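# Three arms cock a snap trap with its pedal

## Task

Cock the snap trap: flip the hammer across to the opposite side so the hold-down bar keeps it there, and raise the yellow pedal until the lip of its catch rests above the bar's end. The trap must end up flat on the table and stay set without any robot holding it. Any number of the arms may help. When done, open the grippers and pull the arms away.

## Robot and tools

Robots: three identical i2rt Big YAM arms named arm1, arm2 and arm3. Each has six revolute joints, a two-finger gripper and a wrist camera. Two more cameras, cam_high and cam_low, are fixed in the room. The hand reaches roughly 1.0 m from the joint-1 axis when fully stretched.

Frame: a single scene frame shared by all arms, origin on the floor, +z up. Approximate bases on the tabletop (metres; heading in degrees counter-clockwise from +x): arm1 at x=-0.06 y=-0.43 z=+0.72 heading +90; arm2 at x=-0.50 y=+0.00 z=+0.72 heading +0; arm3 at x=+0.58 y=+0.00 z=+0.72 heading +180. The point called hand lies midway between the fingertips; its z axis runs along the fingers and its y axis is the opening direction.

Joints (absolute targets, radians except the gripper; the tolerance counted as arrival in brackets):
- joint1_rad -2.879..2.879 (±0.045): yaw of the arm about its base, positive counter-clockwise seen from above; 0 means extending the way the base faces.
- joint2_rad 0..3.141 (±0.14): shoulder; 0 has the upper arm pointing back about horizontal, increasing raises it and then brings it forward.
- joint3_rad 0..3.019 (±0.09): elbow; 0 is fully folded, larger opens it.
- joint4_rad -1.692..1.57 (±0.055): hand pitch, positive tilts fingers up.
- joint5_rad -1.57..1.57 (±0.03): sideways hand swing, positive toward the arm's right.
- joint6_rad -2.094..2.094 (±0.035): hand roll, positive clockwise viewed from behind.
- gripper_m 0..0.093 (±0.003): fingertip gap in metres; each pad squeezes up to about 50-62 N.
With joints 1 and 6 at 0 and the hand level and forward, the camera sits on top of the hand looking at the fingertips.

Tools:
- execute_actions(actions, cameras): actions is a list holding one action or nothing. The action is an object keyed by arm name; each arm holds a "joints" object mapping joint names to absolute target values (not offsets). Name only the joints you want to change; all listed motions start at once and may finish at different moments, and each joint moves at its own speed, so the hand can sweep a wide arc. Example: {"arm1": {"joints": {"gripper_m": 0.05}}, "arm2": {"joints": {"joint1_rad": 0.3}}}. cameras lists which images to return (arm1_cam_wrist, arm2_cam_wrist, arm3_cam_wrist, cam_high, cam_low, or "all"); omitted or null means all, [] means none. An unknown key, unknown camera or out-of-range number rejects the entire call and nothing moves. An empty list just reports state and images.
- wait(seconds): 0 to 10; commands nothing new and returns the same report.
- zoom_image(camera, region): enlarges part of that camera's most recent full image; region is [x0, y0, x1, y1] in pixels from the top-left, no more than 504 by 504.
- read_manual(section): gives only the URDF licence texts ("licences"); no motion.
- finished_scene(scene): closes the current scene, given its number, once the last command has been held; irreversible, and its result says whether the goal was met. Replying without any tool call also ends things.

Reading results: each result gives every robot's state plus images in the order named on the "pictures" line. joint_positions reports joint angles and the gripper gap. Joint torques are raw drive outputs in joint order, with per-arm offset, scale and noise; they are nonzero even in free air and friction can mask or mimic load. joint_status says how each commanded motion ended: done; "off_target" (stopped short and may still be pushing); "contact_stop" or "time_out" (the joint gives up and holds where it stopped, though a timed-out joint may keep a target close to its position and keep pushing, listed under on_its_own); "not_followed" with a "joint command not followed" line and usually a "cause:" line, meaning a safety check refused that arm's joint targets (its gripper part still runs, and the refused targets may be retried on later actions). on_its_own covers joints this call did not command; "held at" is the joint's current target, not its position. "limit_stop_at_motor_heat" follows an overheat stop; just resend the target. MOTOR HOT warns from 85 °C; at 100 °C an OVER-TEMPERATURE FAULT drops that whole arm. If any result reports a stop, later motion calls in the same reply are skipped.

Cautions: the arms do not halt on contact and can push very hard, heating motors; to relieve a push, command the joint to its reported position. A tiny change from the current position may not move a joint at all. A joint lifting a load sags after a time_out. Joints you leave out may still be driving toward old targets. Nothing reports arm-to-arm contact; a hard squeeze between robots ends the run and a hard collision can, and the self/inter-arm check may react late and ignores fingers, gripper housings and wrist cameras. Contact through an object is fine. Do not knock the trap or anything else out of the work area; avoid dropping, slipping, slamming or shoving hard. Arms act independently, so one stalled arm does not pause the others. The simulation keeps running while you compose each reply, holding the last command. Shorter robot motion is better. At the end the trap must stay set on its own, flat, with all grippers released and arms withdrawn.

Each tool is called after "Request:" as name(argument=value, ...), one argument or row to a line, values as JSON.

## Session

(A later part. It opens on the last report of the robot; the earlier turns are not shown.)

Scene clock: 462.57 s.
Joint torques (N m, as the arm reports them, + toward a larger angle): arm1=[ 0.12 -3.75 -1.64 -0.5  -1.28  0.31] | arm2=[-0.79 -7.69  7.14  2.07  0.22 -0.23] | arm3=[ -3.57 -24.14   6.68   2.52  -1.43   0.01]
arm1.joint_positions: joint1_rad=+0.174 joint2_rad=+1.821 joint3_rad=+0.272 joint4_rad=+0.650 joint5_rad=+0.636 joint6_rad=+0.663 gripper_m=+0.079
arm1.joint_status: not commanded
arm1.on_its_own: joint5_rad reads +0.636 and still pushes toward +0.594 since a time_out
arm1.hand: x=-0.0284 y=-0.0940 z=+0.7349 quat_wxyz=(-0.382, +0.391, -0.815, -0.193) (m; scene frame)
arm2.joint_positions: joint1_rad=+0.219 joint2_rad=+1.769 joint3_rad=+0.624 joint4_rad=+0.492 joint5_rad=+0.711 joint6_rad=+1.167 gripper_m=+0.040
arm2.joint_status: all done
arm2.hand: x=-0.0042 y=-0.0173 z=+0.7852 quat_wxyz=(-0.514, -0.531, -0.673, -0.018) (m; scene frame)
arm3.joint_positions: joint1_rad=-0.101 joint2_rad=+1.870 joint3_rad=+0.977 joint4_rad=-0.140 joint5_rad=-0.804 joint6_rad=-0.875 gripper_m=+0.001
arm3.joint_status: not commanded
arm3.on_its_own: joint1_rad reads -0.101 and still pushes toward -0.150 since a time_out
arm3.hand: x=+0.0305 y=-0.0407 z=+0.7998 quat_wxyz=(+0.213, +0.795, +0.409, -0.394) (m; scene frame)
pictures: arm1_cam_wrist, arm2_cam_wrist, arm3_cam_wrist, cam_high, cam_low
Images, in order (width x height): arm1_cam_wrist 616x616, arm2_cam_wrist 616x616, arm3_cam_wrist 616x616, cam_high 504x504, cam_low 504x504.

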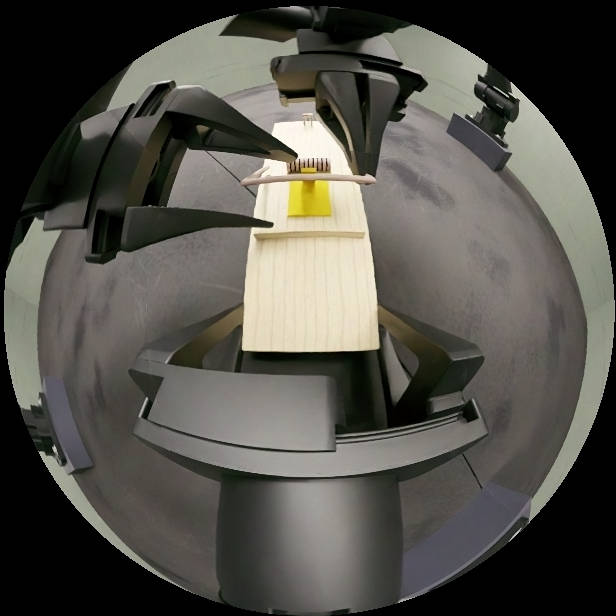

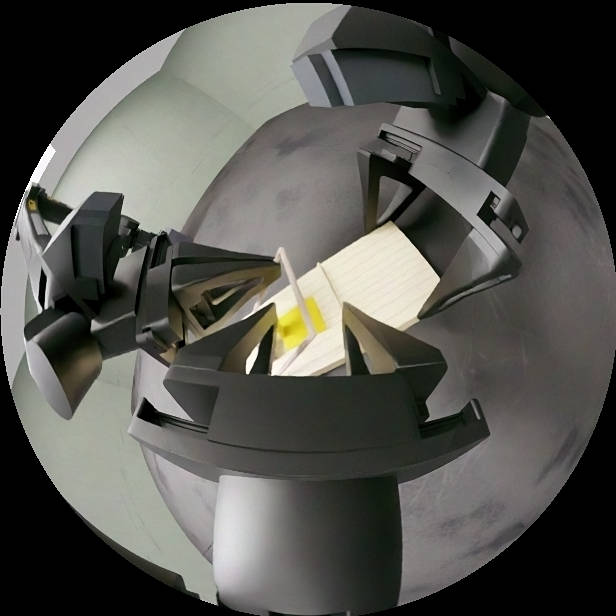

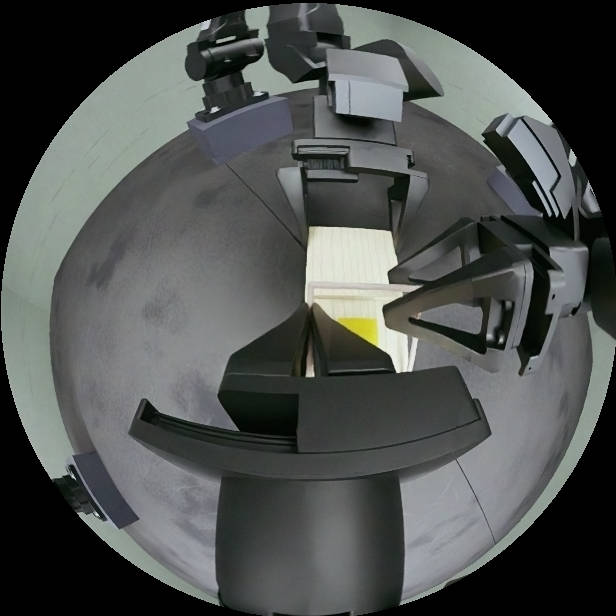

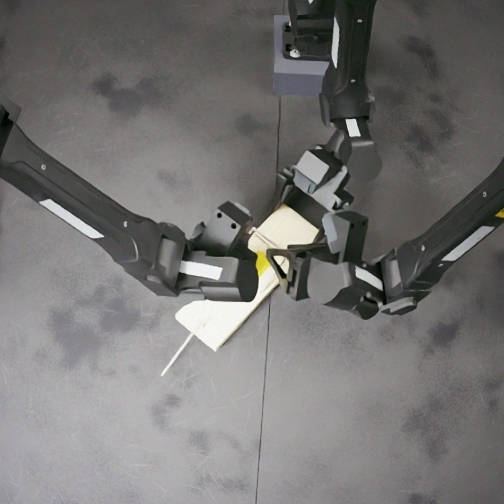

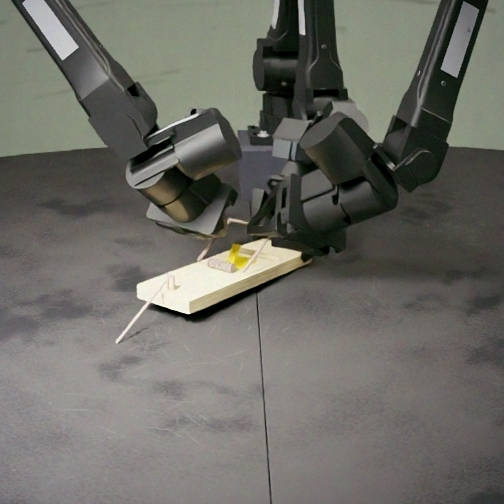

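Request:
execute_actions(
  actions=[
    {"arm1": {"joints": {"joint1_rad": 0.208, "joint2_rad": 1.868, "joint3_rad": 0.233, "joint4_rad": 0.613, "joint6_rad": 0.640}}, "arm2": {"joints": {"joint1_rad": 0.301, "joint2_rad": 1.723, "joint3_rad": 0.795, "joint4_rad": 0.340, "joint5_rad": 0.823, "joint6_rad": 1.112, "gripper_m": 0.024}}, "arm3": {"joints": {"joint3_rad": 0.955, "joint4_rad": -0.199, "joint5_rad": -0.820, "joint6_rad": -0.914}}},
  ],
)

Scene clock: 583.43 s.
Joint torques (N m, as the arm reports them, + toward a larger angle): arm1=[ 1.47 -4.7  -1.18 -0.06 -1.31 -0.19] | arm2=[  0.42 -11.23  11.63   1.64   0.05  -0.2 ] | arm3=[ -2.   -21.44   5.75   0.74  -0.92  -0.09]
arm1.joint_positions: joint1_rad=+0.174 joint2_rad=+1.821 joint3_rad=+0.272 joint4_rad=+0.650 joint5_rad=+0.637 joint6_rad=+0.657 gripper_m=+0.079
arm1.joint_status: all done
arm1.on_its_own: joint5_rad reads +0.637 and still pushes toward +0.594 since a time_out
arm1.hand: x=-0.0283 y=-0.0943 z=+0.7348 quat_wxyz=(-0.383, +0.393, -0.814, -0.191) (m; scene frame)
arm2.joint_positions: joint1_rad=+0.278 joint2_rad=+1.755 joint3_rad=+0.715 joint4_rad=+0.331 joint5_rad=+0.831 joint6_rad=+1.123 gripper_m=+0.024
arm2.joint_status: all done
arm2.hand: x=+0.0117 y=+0.0003 z=+0.8057 quat_wxyz=(-0.523, -0.505, -0.686, +0.041) (m; scene frame)
arm3.joint_positions: joint1_rad=-0.121 joint2_rad=+1.841 joint3_rad=+0.965 joint4_rad=-0.185 joint5_rad=-0.810 joint6_rad=-0.906 gripper_m=+0.001
arm3.joint_status: all done
arm3.hand: x=+0.0394 y=-0.0321 z=+0.8072 quat_wxyz=(+0.213, +0.796, +0.410, -0.391) (m; scene frame)
pictures: arm1_cam_wrist, arm2_cam_wrist, arm3_cam_wrist, cam_high, cam_low
Images, in order (width x height): arm1_cam_wrist 616x616, arm2_cam_wrist 616x616, arm3_cam_wrist 616x616, cam_high 504x504, cam_low 504x504.

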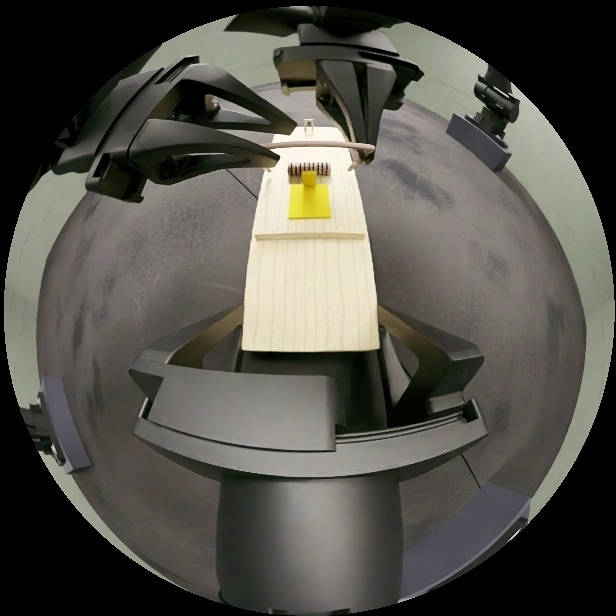

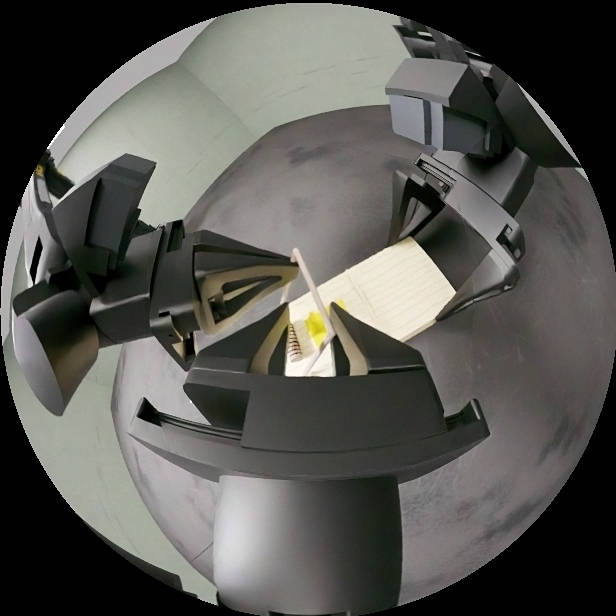

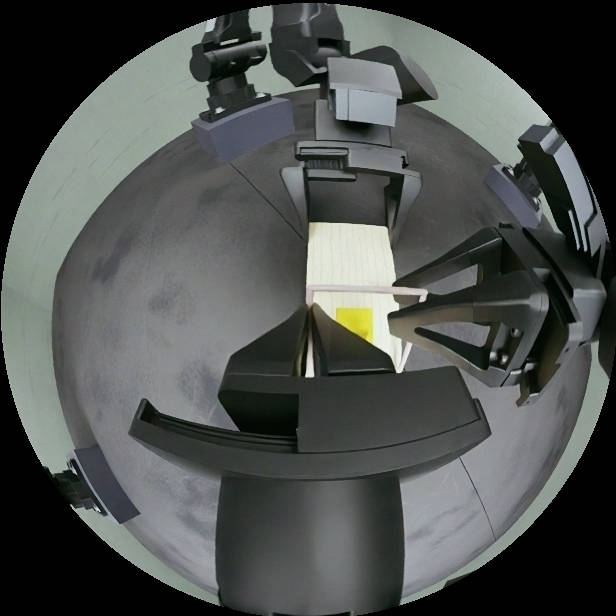

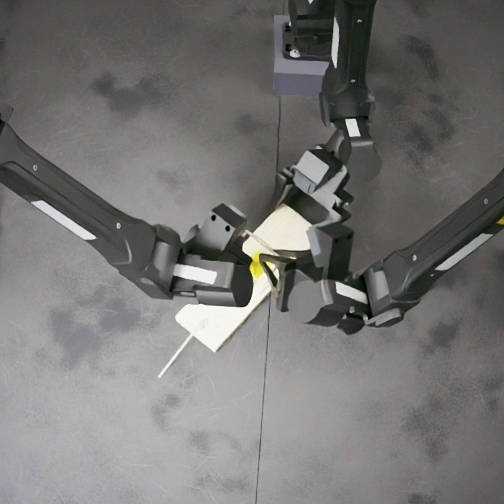

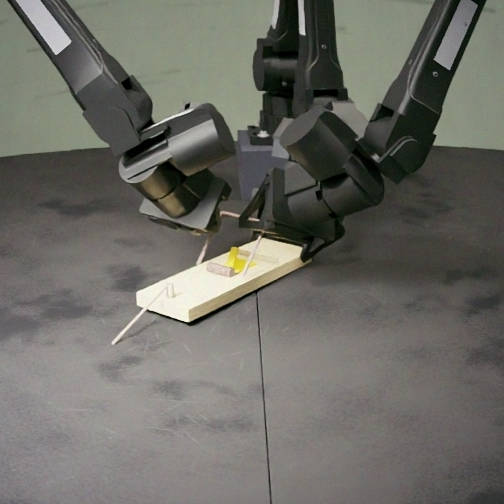

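Request:
zoom_image(
  camera="arm3_cam_wrist",
  region=[290, 220, 530, 400],
)

Request:
zoom_image(
  camera="arm1_cam_wrist",
  region=[170, 60, 410, 240],
)

Request:
zoom_image(
  camera="cam_low",
  region=[100, 170, 340, 350],
)

Region (290, 220, 530, 400) of arm3_cam_wrist's 616x616 image, scaled by 2.100, with more detail than that image has; it fills the top 378 rows of this view, and the rest is white.

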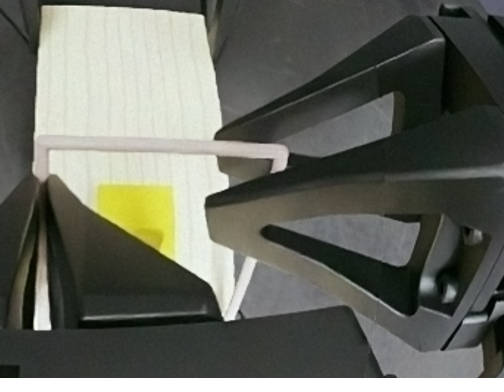

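Region (170, 60, 410, 240) of arm1_cam_wrist's 616x616 image, scaled by 2.100, with more detail than that image has; it fills the top 378 rows of this view, and the rest is white.

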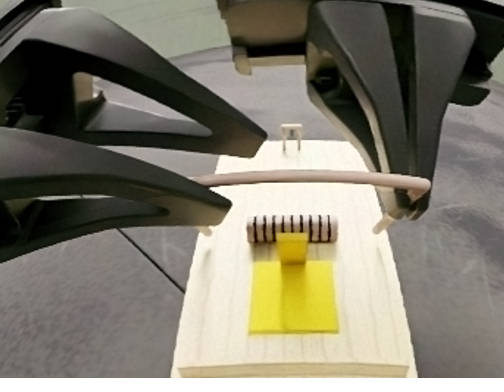

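Region (100, 170, 340, 350) of cam_low's 504x504 image, scaled by 2.100, with more detail than that image has; it fills the top 378 rows of this view, and the rest is white.

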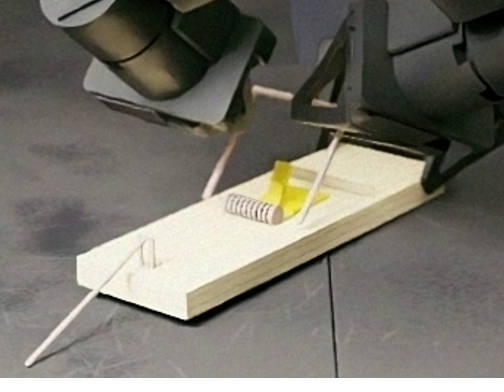

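Request:
execute_actions(
  actions=[
    {"arm1": {"joints": {"joint2_rad": 1.857, "joint3_rad": 0.238, "joint4_rad": 0.623}}, "arm2": {"joints": {"joint1_rad": 0.411, "joint2_rad": 1.860, "joint3_rad": 1.014, "joint4_rad": -0.026, "joint5_rad": 1.002, "joint6_rad": 0.742}}, "arm3": {"joints": {"joint1_rad": -0.18, "joint2_rad": 1.55, "joint3_rad": 0.66, "joint4_rad": -0.25, "joint5_rad": -0.32, "gripper_m": 0.012}}},
  ],
)

Scene clock: 705.77 s.
Joint torques (N m, as the arm reports them, + toward a larger angle): arm1=[ 1.25 -5.13 -1.2   0.41 -0.82 -0.25] | arm2=[  2.11 -10.59  12.85   1.37  -0.64  -0.26] | arm3=[ -0.05 -12.83   5.99   1.     0.    -0.07]
arm1.joint_positions: joint1_rad=+0.175 joint2_rad=+1.824 joint3_rad=+0.275 joint4_rad=+0.650 joint5_rad=+0.624 joint6_rad=+0.664 gripper_m=+0.079
arm1.joint_status: all done
arm1.hand: x=-0.0310 y=-0.0927 z=+0.7334 quat_wxyz=(-0.377, +0.394, -0.815, -0.195) (m; scene frame)
arm2.joint_positions: joint1_rad=+0.359 joint2_rad=+1.855 joint3_rad=+0.925 joint4_rad=-0.036 joint5_rad=+1.028 joint6_rad=+0.760 gripper_m=+0.024
arm2.joint_status: joint1_rad time_out (moved +0.081 of +0.133); the others done
arm2.on_its_own: joint1_rad reads +0.359 and still pushes toward +0.411 since a time_out
arm2.hand: x=+0.0347 y=+0.0290 z=+0.8038 quat_wxyz=(-0.461, -0.319, -0.785, +0.264) (m; scene frame)
arm3.joint_positions: joint1_rad=-0.176 joint2_rad=+1.546 joint3_rad=+0.668 joint4_rad=-0.242 joint5_rad=-0.325 joint6_rad=-0.907 gripper_m=+0.012
arm3.joint_status: all done
arm3.hand: x=+0.1513 y=+0.0433 z=+0.7958 quat_wxyz=(+0.019, +0.896, +0.354, -0.266) (m; scene frame)
pictures: arm1_cam_wrist, arm2_cam_wrist, arm3_cam_wrist, cam_high, cam_low
Images, in order (width x height): arm1_cam_wrist 616x616, arm2_cam_wrist 616x616, arm3_cam_wrist 616x616, cam_high 504x504, cam_low 504x504.

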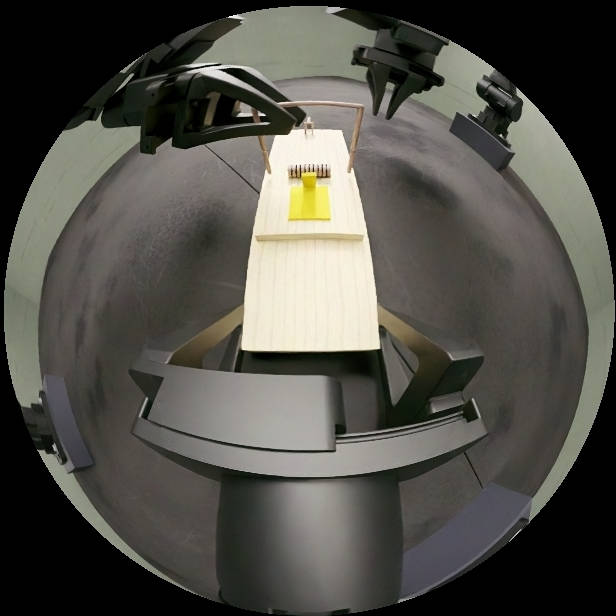

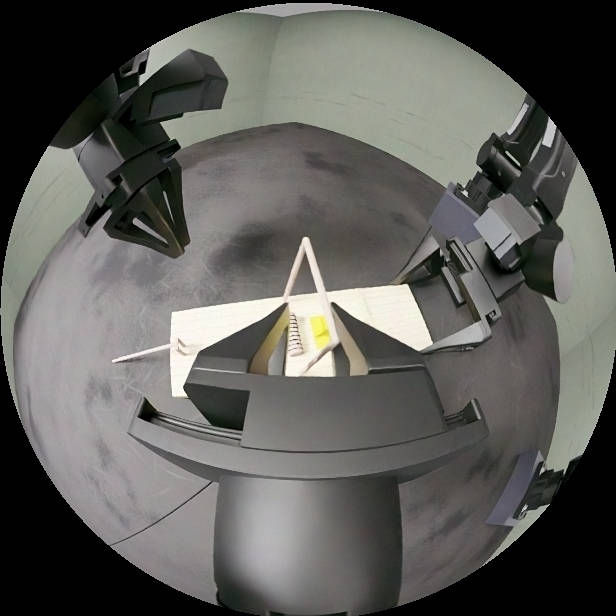

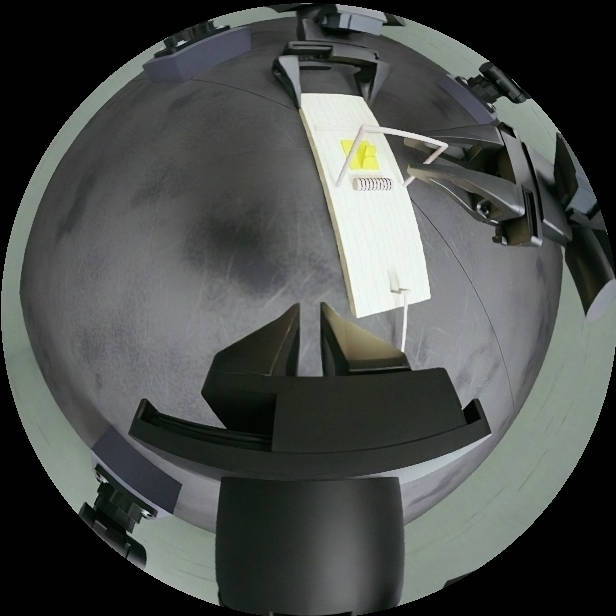

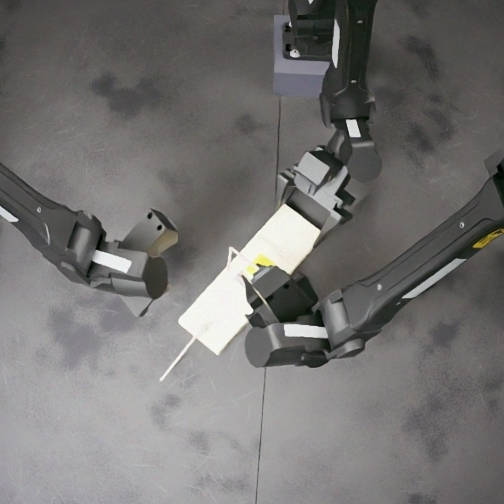

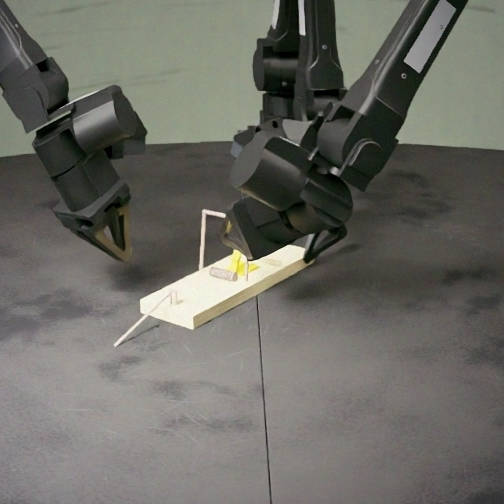

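Request:
execute_actions(
  actions=[
    {"arm2": {"joints": {"joint1_rad": 0.484, "joint2_rad": 2.011, "joint3_rad": 1.145, "joint4_rad": -0.309, "joint6_rad": 0.214, "gripper_m": 0.018}}, "arm3": {"joints": {"joint1_rad": -0.037, "joint2_rad": 1.486, "joint3_rad": 0.419, "joint4_rad": 0.578, "joint5_rad": 0.452, "joint6_rad": -1.26}}},
  ],
)

Scene clock: 828.33 s.
Joint torques (N m, as the arm reports them, + toward a larger angle): arm1=[ 1.37 -5.77 -1.15  0.49 -0.79 -0.27] | arm2=[ 3.55 -8.84 10.01  0.72 -1.46 -0.28] | arm3=[  0.12 -11.41   5.99   3.08   0.45  -0.01]
arm1.joint_positions: joint1_rad=+0.175 joint2_rad=+1.824 joint3_rad=+0.275 joint4_rad=+0.650 joint5_rad=+0.623 joint6_rad=+0.663 gripper_m=+0.079
arm1.joint_status: not commanded
arm1.hand: x=-0.0311 y=-0.0928 z=+0.7332 quat_wxyz=(-0.377, +0.394, -0.815, -0.195) (m; scene frame)
arm2.joint_positions: joint1_rad=+0.414 joint2_rad=+1.962 joint3_rad=+1.097 joint4_rad=-0.310 joint5_rad=+1.045 joint6_rad=+0.241 gripper_m=+0.018
arm2.joint_status: joint1_rad time_out (moved +0.055 of +0.125); the others done
arm2.on_its_own: joint1_rad reads +0.414 and still pushes toward +0.484 since a time_out
arm2.hand: x=+0.0551 y=+0.0662 z=+0.7852 quat_wxyz=(-0.309, -0.034, -0.857, +0.410) (m; scene frame)
arm3.joint_positions: joint1_rad=-0.036 joint2_rad=+1.489 joint3_rad=+0.417 joint4_rad=+0.560 joint5_rad=+0.447 joint6_rad=-1.253 gripper_m=+0.012
arm3.joint_status: all done
arm3.hand: x=+0.1463 y=+0.1133 z=+0.8575 quat_wxyz=(-0.451, +0.767, +0.372, -0.263) (m; scene frame)
pictures: arm1_cam_wrist, arm2_cam_wrist, arm3_cam_wrist, cam_high, cam_low
Images, in order (width x height): arm1_cam_wrist 616x616, arm2_cam_wrist 616x616, arm3_cam_wrist 616x616, cam_high 504x504, cam_low 504x504.

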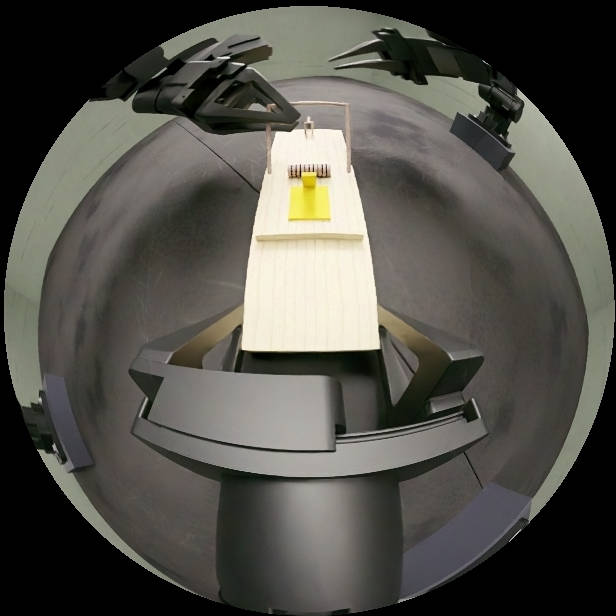

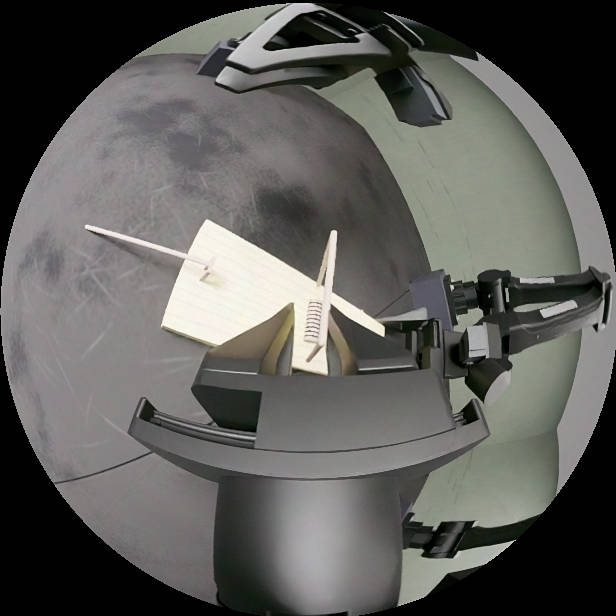

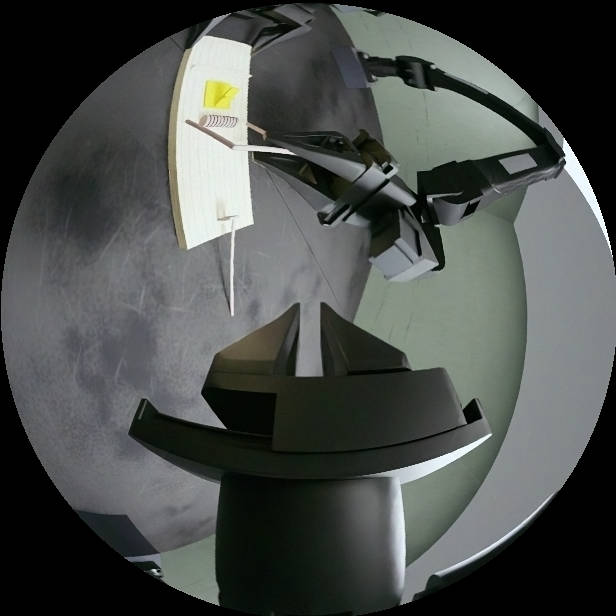

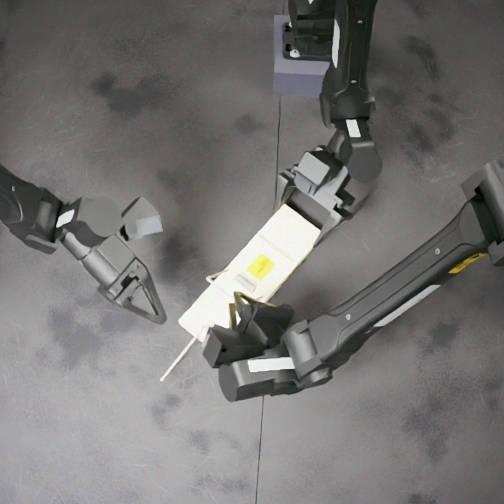

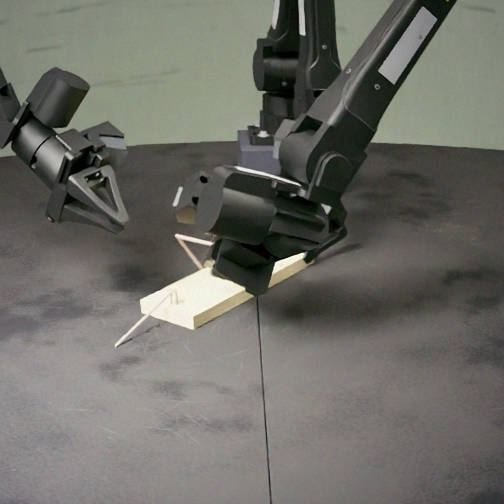

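Request:
execute_actions(
  actions=[
    {"arm2": {"joints": {"joint1_rad": 0.443, "joint2_rad": 2.175, "joint3_rad": 0.904, "joint4_rad": 0.163, "joint5_rad": 0.903, "joint6_rad": 0.720, "gripper_m": 0.030}}, "arm3": {"joints": {"joint2_rad": 1.860, "joint3_rad": 0.510, "joint4_rad": 0.810, "gripper_m": 0.04}}},
  ],
)

Scene clock: 930.27 s.
Joint torques (N m, as the arm reports them, + toward a larger angle): arm1=[ 1.05 -5.66 -1.16  0.42 -0.78 -0.26] | arm2=[ 3.25  0.03  4.07 -0.65 -4.25 -0.71] | arm3=[  0.15 -13.78   4.24   3.03   0.43   0.  ]
arm1.joint_positions: joint1_rad=+0.175 joint2_rad=+1.824 joint3_rad=+0.275 joint4_rad=+0.650 joint5_rad=+0.623 joint6_rad=+0.663 gripper_m=+0.079
arm1.joint_status: not commanded
arm1.hand: x=-0.0311 y=-0.0928 z=+0.7332 quat_wxyz=(-0.377, +0.394, -0.815, -0.195) (m; scene frame)
arm2.joint_positions: joint1_rad=+0.376 joint2_rad=+2.013 joint3_rad=+0.916 joint4_rad=+0.195 joint5_rad=+1.051 joint6_rad=+0.782 gripper_m=+0.030
arm2.joint_status: joint1_rad time_out (moved -0.038 of +0.029); joint2_rad time_out (moved +0.052 of +0.213); joint5_rad time_out (moved +0.006 of -0.142); joint6_rad time_out (moved +0.541 of +0.479); the others done
arm2.on_its_own: joint1_rad reads +0.376 and still pushes toward +0.443 since a time_out; joint2_rad reads +2.013 and still pushes toward +2.175 since a time_out; joint5_rad reads +1.051 and still pushes toward +0.950 since a time_out (your +0.903 is given up); joint6_rad reads +0.782 and still pushes toward +0.720 since a time_out
arm2.hand: x=+0.0380 y=+0.0380 z=+0.7474 quat_wxyz=(-0.489, -0.336, -0.766, +0.246) (m; scene frame)
arm3.joint_positions: joint1_rad=-0.036 joint2_rad=+1.855 joint3_rad=+0.499 joint4_rad=+0.792 joint5_rad=+0.448 joint6_rad=-1.254 gripper_m=+0.040
arm3.joint_status: all done
arm3.hand: x=+0.1204 y=+0.1153 z=+0.7705 quat_wxyz=(-0.440, +0.775, +0.383, -0.244) (m; scene frame)
pictures: arm1_cam_wrist, arm2_cam_wrist, arm3_cam_wrist, cam_high, cam_low
Images, in order (width x height): arm1_cam_wrist 616x616, arm2_cam_wrist 616x616, arm3_cam_wrist 616x616, cam_high 504x504, cam_low 504x504.

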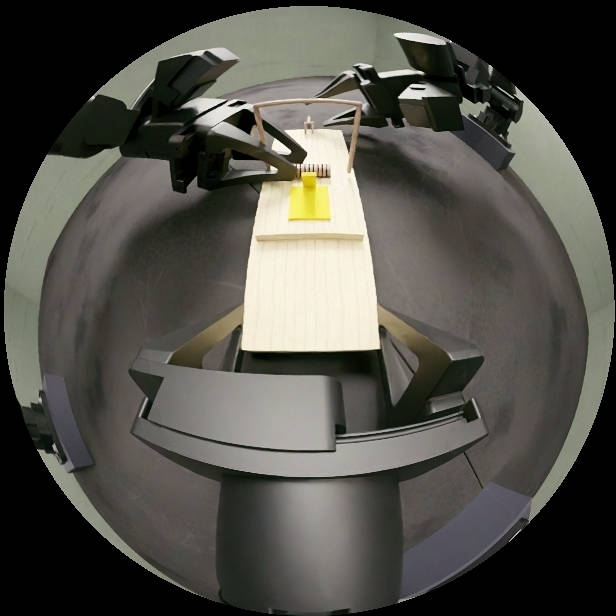

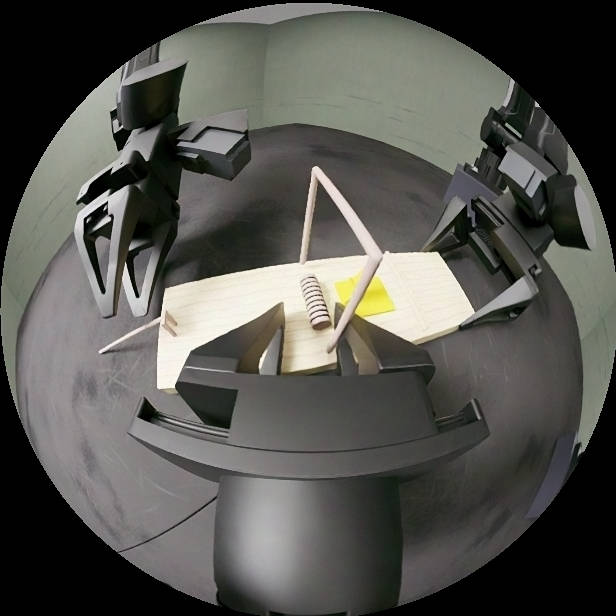

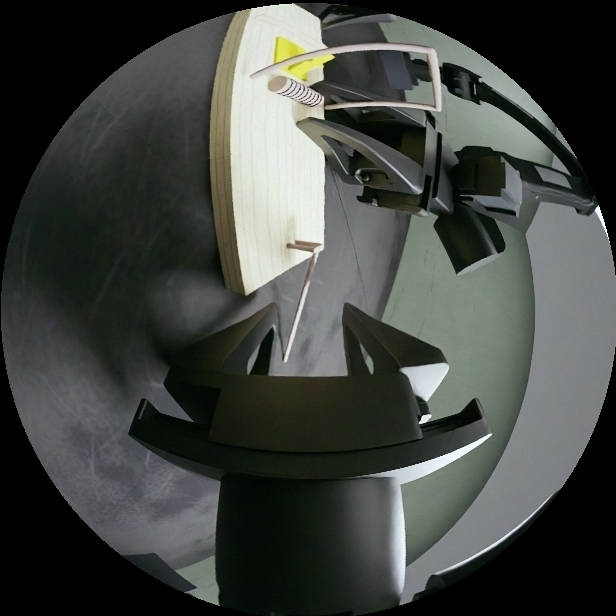

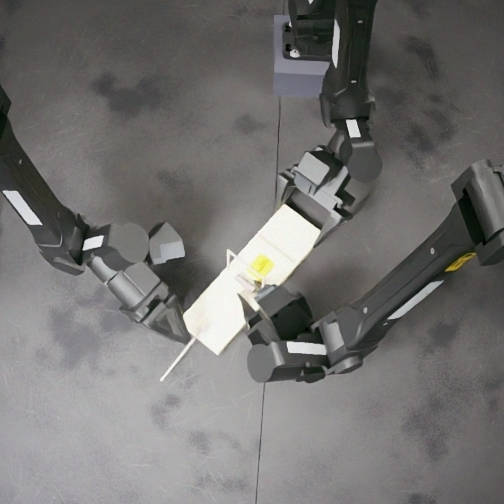

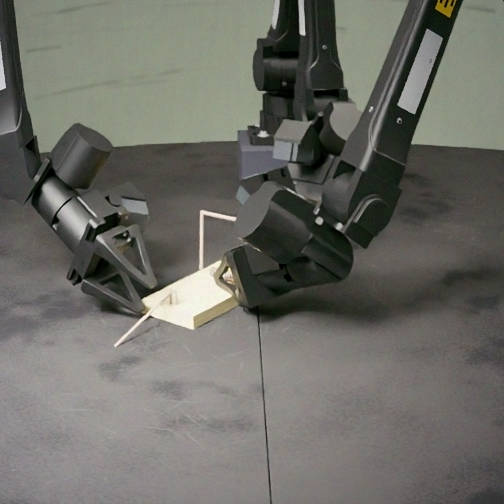

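Request:
execute_actions(
  actions=[
    {"arm2": {"joints": {"joint2_rad": 1.835, "joint3_rad": 0.990, "joint4_rad": 0.065, "joint6_rad": 0.58, "gripper_m": 0.014}}},
  ],
)

Scene clock: 975.07 s.
Joint torques (N m, as the arm reports them, + toward a larger angle): arm1=[ 1.23 -4.91 -2.    0.08 -1.19 -0.55] | arm2=[  3.26 -16.87  10.78   2.53   0.43  -0.6 ] | arm3=[  0.12 -13.75   4.23   3.02   0.2    0.02]
arm1.joint_positions: joint1_rad=+0.174 joint2_rad=+1.813 joint3_rad=+0.289 joint4_rad=+0.659 joint5_rad=+0.633 joint6_rad=+0.691 gripper_m=+0.079
arm1.joint_status: not commanded
arm1.hand: x=-0.0314 y=-0.0817 z=+0.7407 quat_wxyz=(-0.382, +0.373, -0.818, -0.213) (m; scene frame)
arm2.joint_positions: joint1_rad=+0.372 joint2_rad=+1.917 joint3_rad=+0.922 joint4_rad=+0.031 joint5_rad=+0.954 joint6_rad=+0.635 gripper_m=+0.014
arm2.joint_status: joint6_rad time_out (moved -0.147 of -0.202); the others done
arm2.on_its_own: joint1_rad reads +0.372 and still pushes toward +0.443 since a time_out; joint5_rad is held at +0.950, not at your +0.903, since a time_out; joint6_rad reads +0.635 and still pushes toward +0.580 since a time_out
arm2.hand: x=+0.0377 y=+0.0452 z=+0.7694 quat_wxyz=(-0.436, -0.257, -0.823, +0.259) (m; scene frame)
arm3.joint_positions: joint1_rad=-0.036 joint2_rad=+1.855 joint3_rad=+0.499 joint4_rad=+0.792 joint5_rad=+0.453 joint6_rad=-1.256 gripper_m=+0.040
arm3.joint_status: not commanded
arm3.hand: x=+0.1208 y=+0.1161 z=+0.7707 quat_wxyz=(-0.442, +0.775, +0.382, -0.242) (m; scene frame)
pictures: arm1_cam_wrist, arm2_cam_wrist, arm3_cam_wrist, cam_high, cam_low
Images, in order (width x height): arm1_cam_wrist 616x616, arm2_cam_wrist 616x616, arm3_cam_wrist 616x616, cam_high 504x504, cam_low 504x504.

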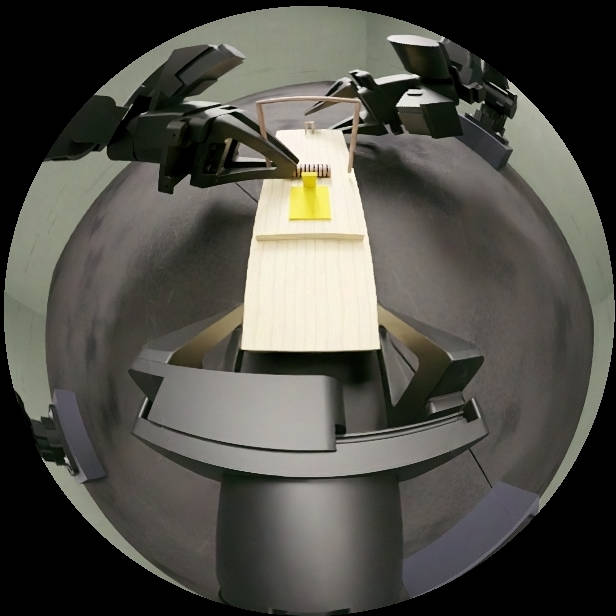

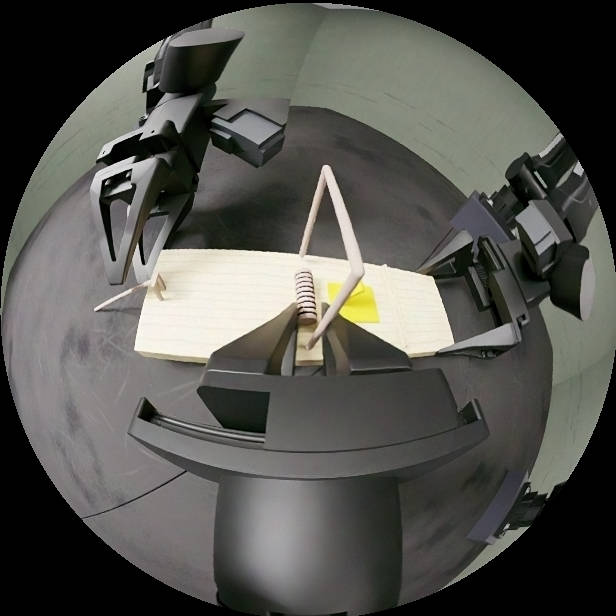

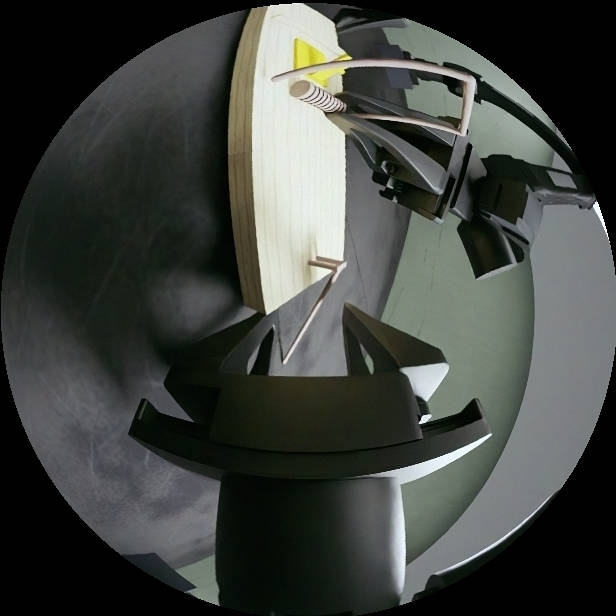

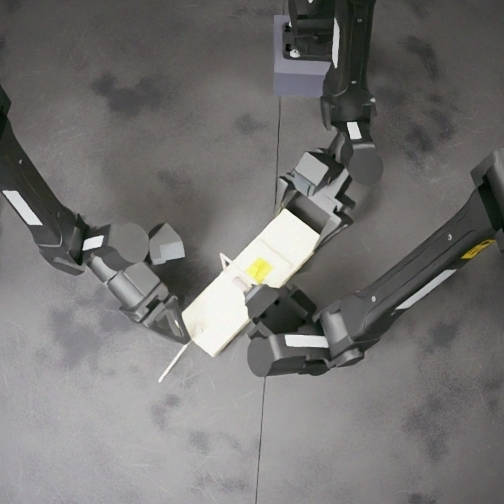

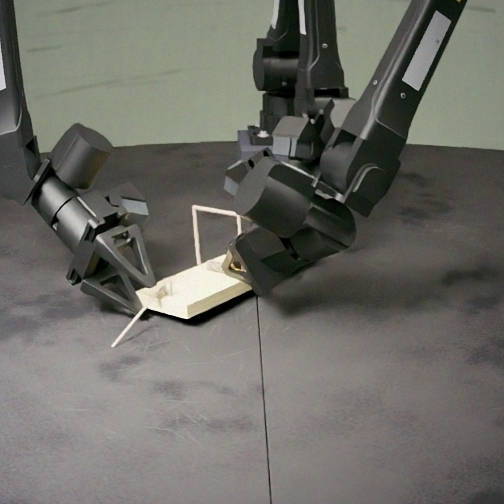

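Request:
zoom_image(
  camera="cam_low",
  region=[70, 200, 280, 360],
)

Request:
zoom_image(
  camera="arm2_cam_wrist",
  region=[80, 150, 400, 390],
)

Region (70, 200, 280, 360) of cam_low's 504x504 image, scaled by 2.400, with more detail than that image has; it fills the top 384 rows of this view, and the rest is white.

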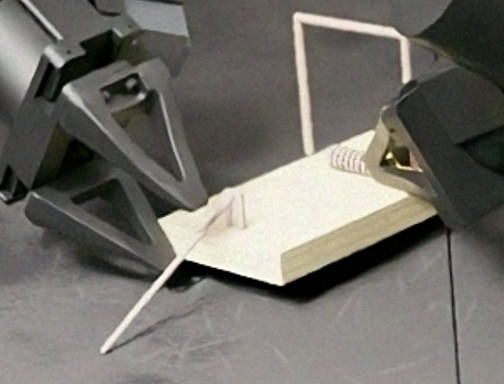

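Region (80, 150, 400, 390) of arm2_cam_wrist's 616x616 image, scaled by 1.575, with more detail than that image has; it fills the top 378 rows of this view, and the rest is white.

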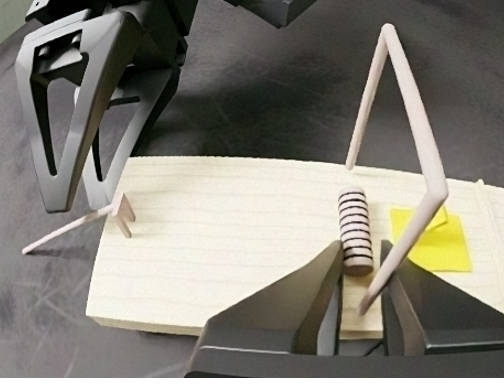

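Request:
execute_actions(
  actions=[],
)

Scene clock: 1090.10 s.
Joint torques (N m, as the arm reports them, + toward a larger angle): arm1=[ 1.06 -5.2  -2.04  0.08 -1.2  -0.55] | arm2=[  3.25 -17.31  10.8    2.58   0.42  -0.61] | arm3=[  0.14 -13.76   4.23   3.03   0.2    0.02]
arm1.joint_positions: joint1_rad=+0.174 joint2_rad=+1.813 joint3_rad=+0.289 joint4_rad=+0.659 joint5_rad=+0.633 joint6_rad=+0.691 gripper_m=+0.079
arm1.joint_status: not commanded
arm1.hand: x=-0.0314 y=-0.0817 z=+0.7407 quat_wxyz=(-0.382, +0.373, -0.818, -0.213) (m; scene frame)
arm2.joint_positions: joint1_rad=+0.372 joint2_rad=+1.917 joint3_rad=+0.922 joint4_rad=+0.031 joint5_rad=+0.954 joint6_rad=+0.635 gripper_m=+0.014
arm2.joint_status: joint6_rad time_out (moved -0.147 of -0.202); the others done
arm2.on_its_own: joint1_rad reads +0.372 and still pushes toward +0.443 since a time_out; joint5_rad is held at +0.950, not at your +0.903, since a time_out; joint6_rad reads +0.635 and still pushes toward +0.580 since a time_out
arm2.hand: x=+0.0377 y=+0.0452 z=+0.7694 quat_wxyz=(-0.436, -0.257, -0.823, +0.259) (m; scene frame)
arm3.joint_positions: joint1_rad=-0.036 joint2_rad=+1.855 joint3_rad=+0.499 joint4_rad=+0.792 joint5_rad=+0.453 joint6_rad=-1.256 gripper_m=+0.040
arm3.joint_status: not commanded
arm3.hand: x=+0.1208 y=+0.1161 z=+0.7707 quat_wxyz=(-0.442, +0.775, +0.382, -0.242) (m; scene frame)
pictures: arm1_cam_wrist, arm2_cam_wrist, arm3_cam_wrist, cam_high, cam_low
Images, in order (width x height): arm1_cam_wrist 616x616, arm2_cam_wrist 616x616, arm3_cam_wrist 616x616, cam_high 504x504, cam_low 504x504.

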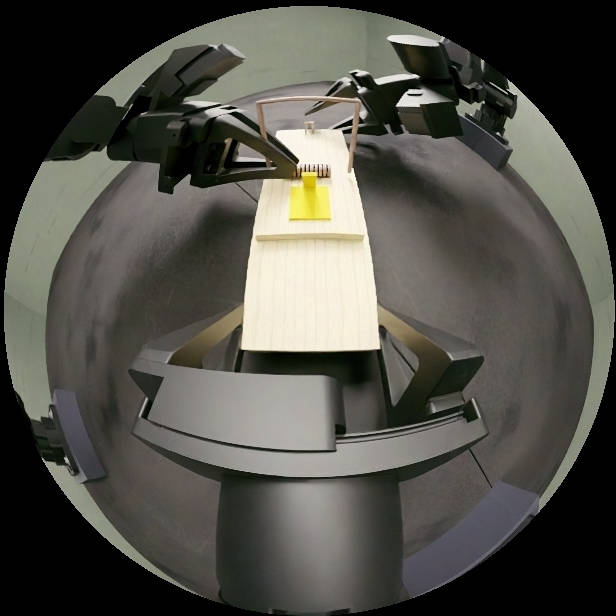

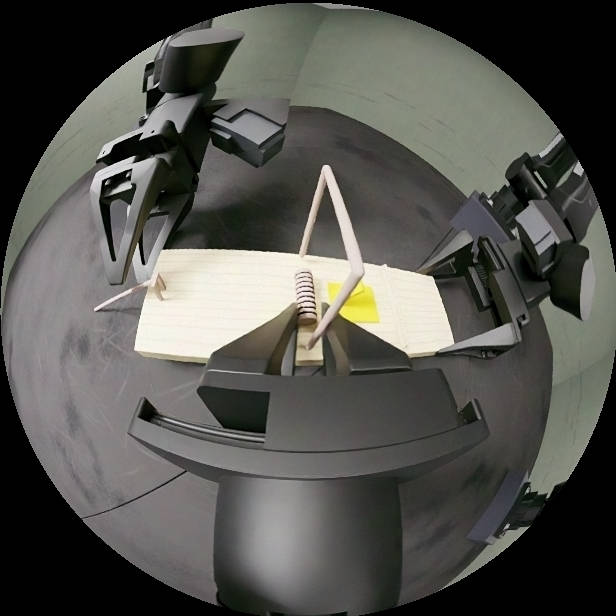

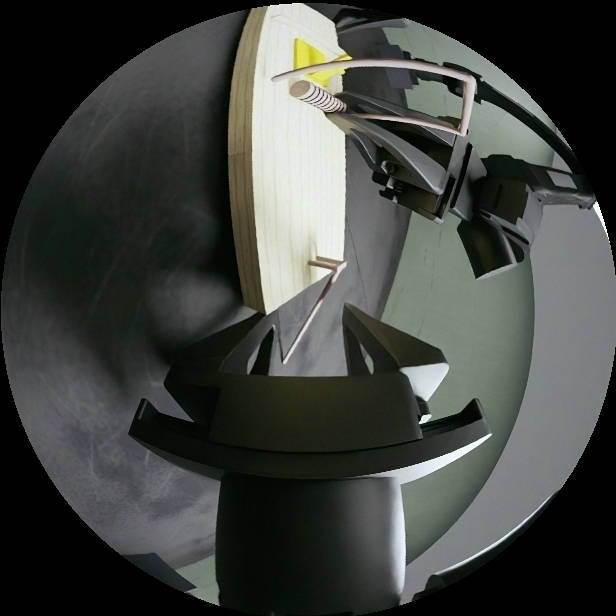

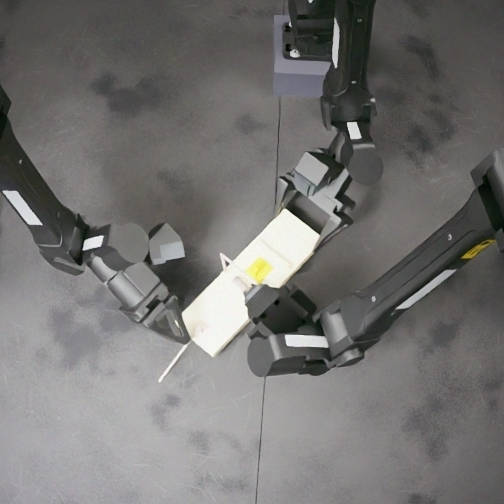

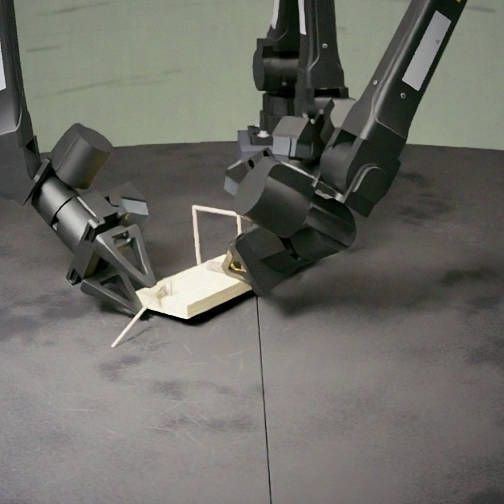

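Request:
zoom_image(
  camera="arm3_cam_wrist",
  region=[200, 220, 440, 400],
)

Request:
zoom_image(
  camera="cam_high",
  region=[130, 190, 350, 400],
)

Request:
zoom_image(
  camera="cam_low",
  region=[80, 180, 320, 360],
)

Region (200, 220, 440, 400) of arm3_cam_wrist's 616x616 image, scaled by 2.100, with more detail than that image has; it fills the top 378 rows of this view, and the rest is white.

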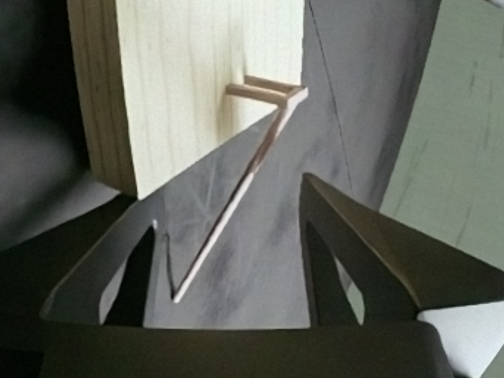

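Region (130, 190, 350, 400) of cam_high's 504x504 image, scaled by 2.291, with more detail than that image has; it fills the top 481 rows of this view, and the rest is white.

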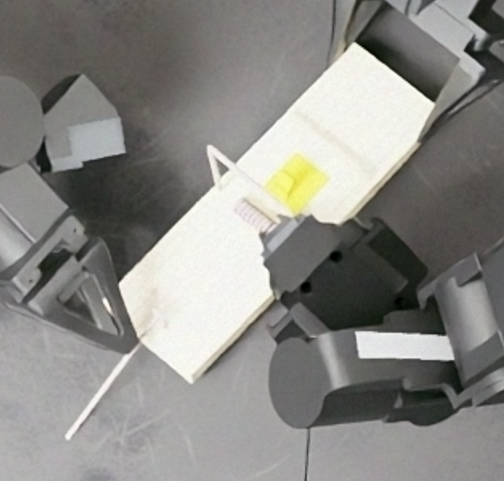

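Region (80, 180, 320, 360) of cam_low's 504x504 image, scaled by 2.100, with more detail than that image has; it fills the top 378 rows of this view, and the rest is white.

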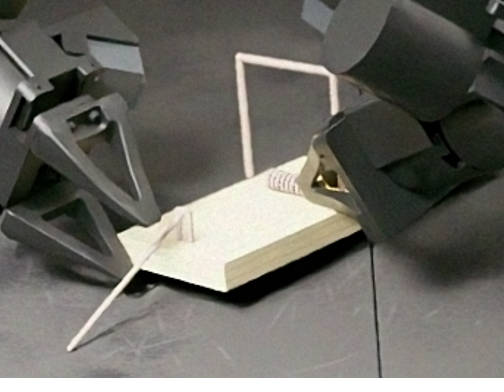

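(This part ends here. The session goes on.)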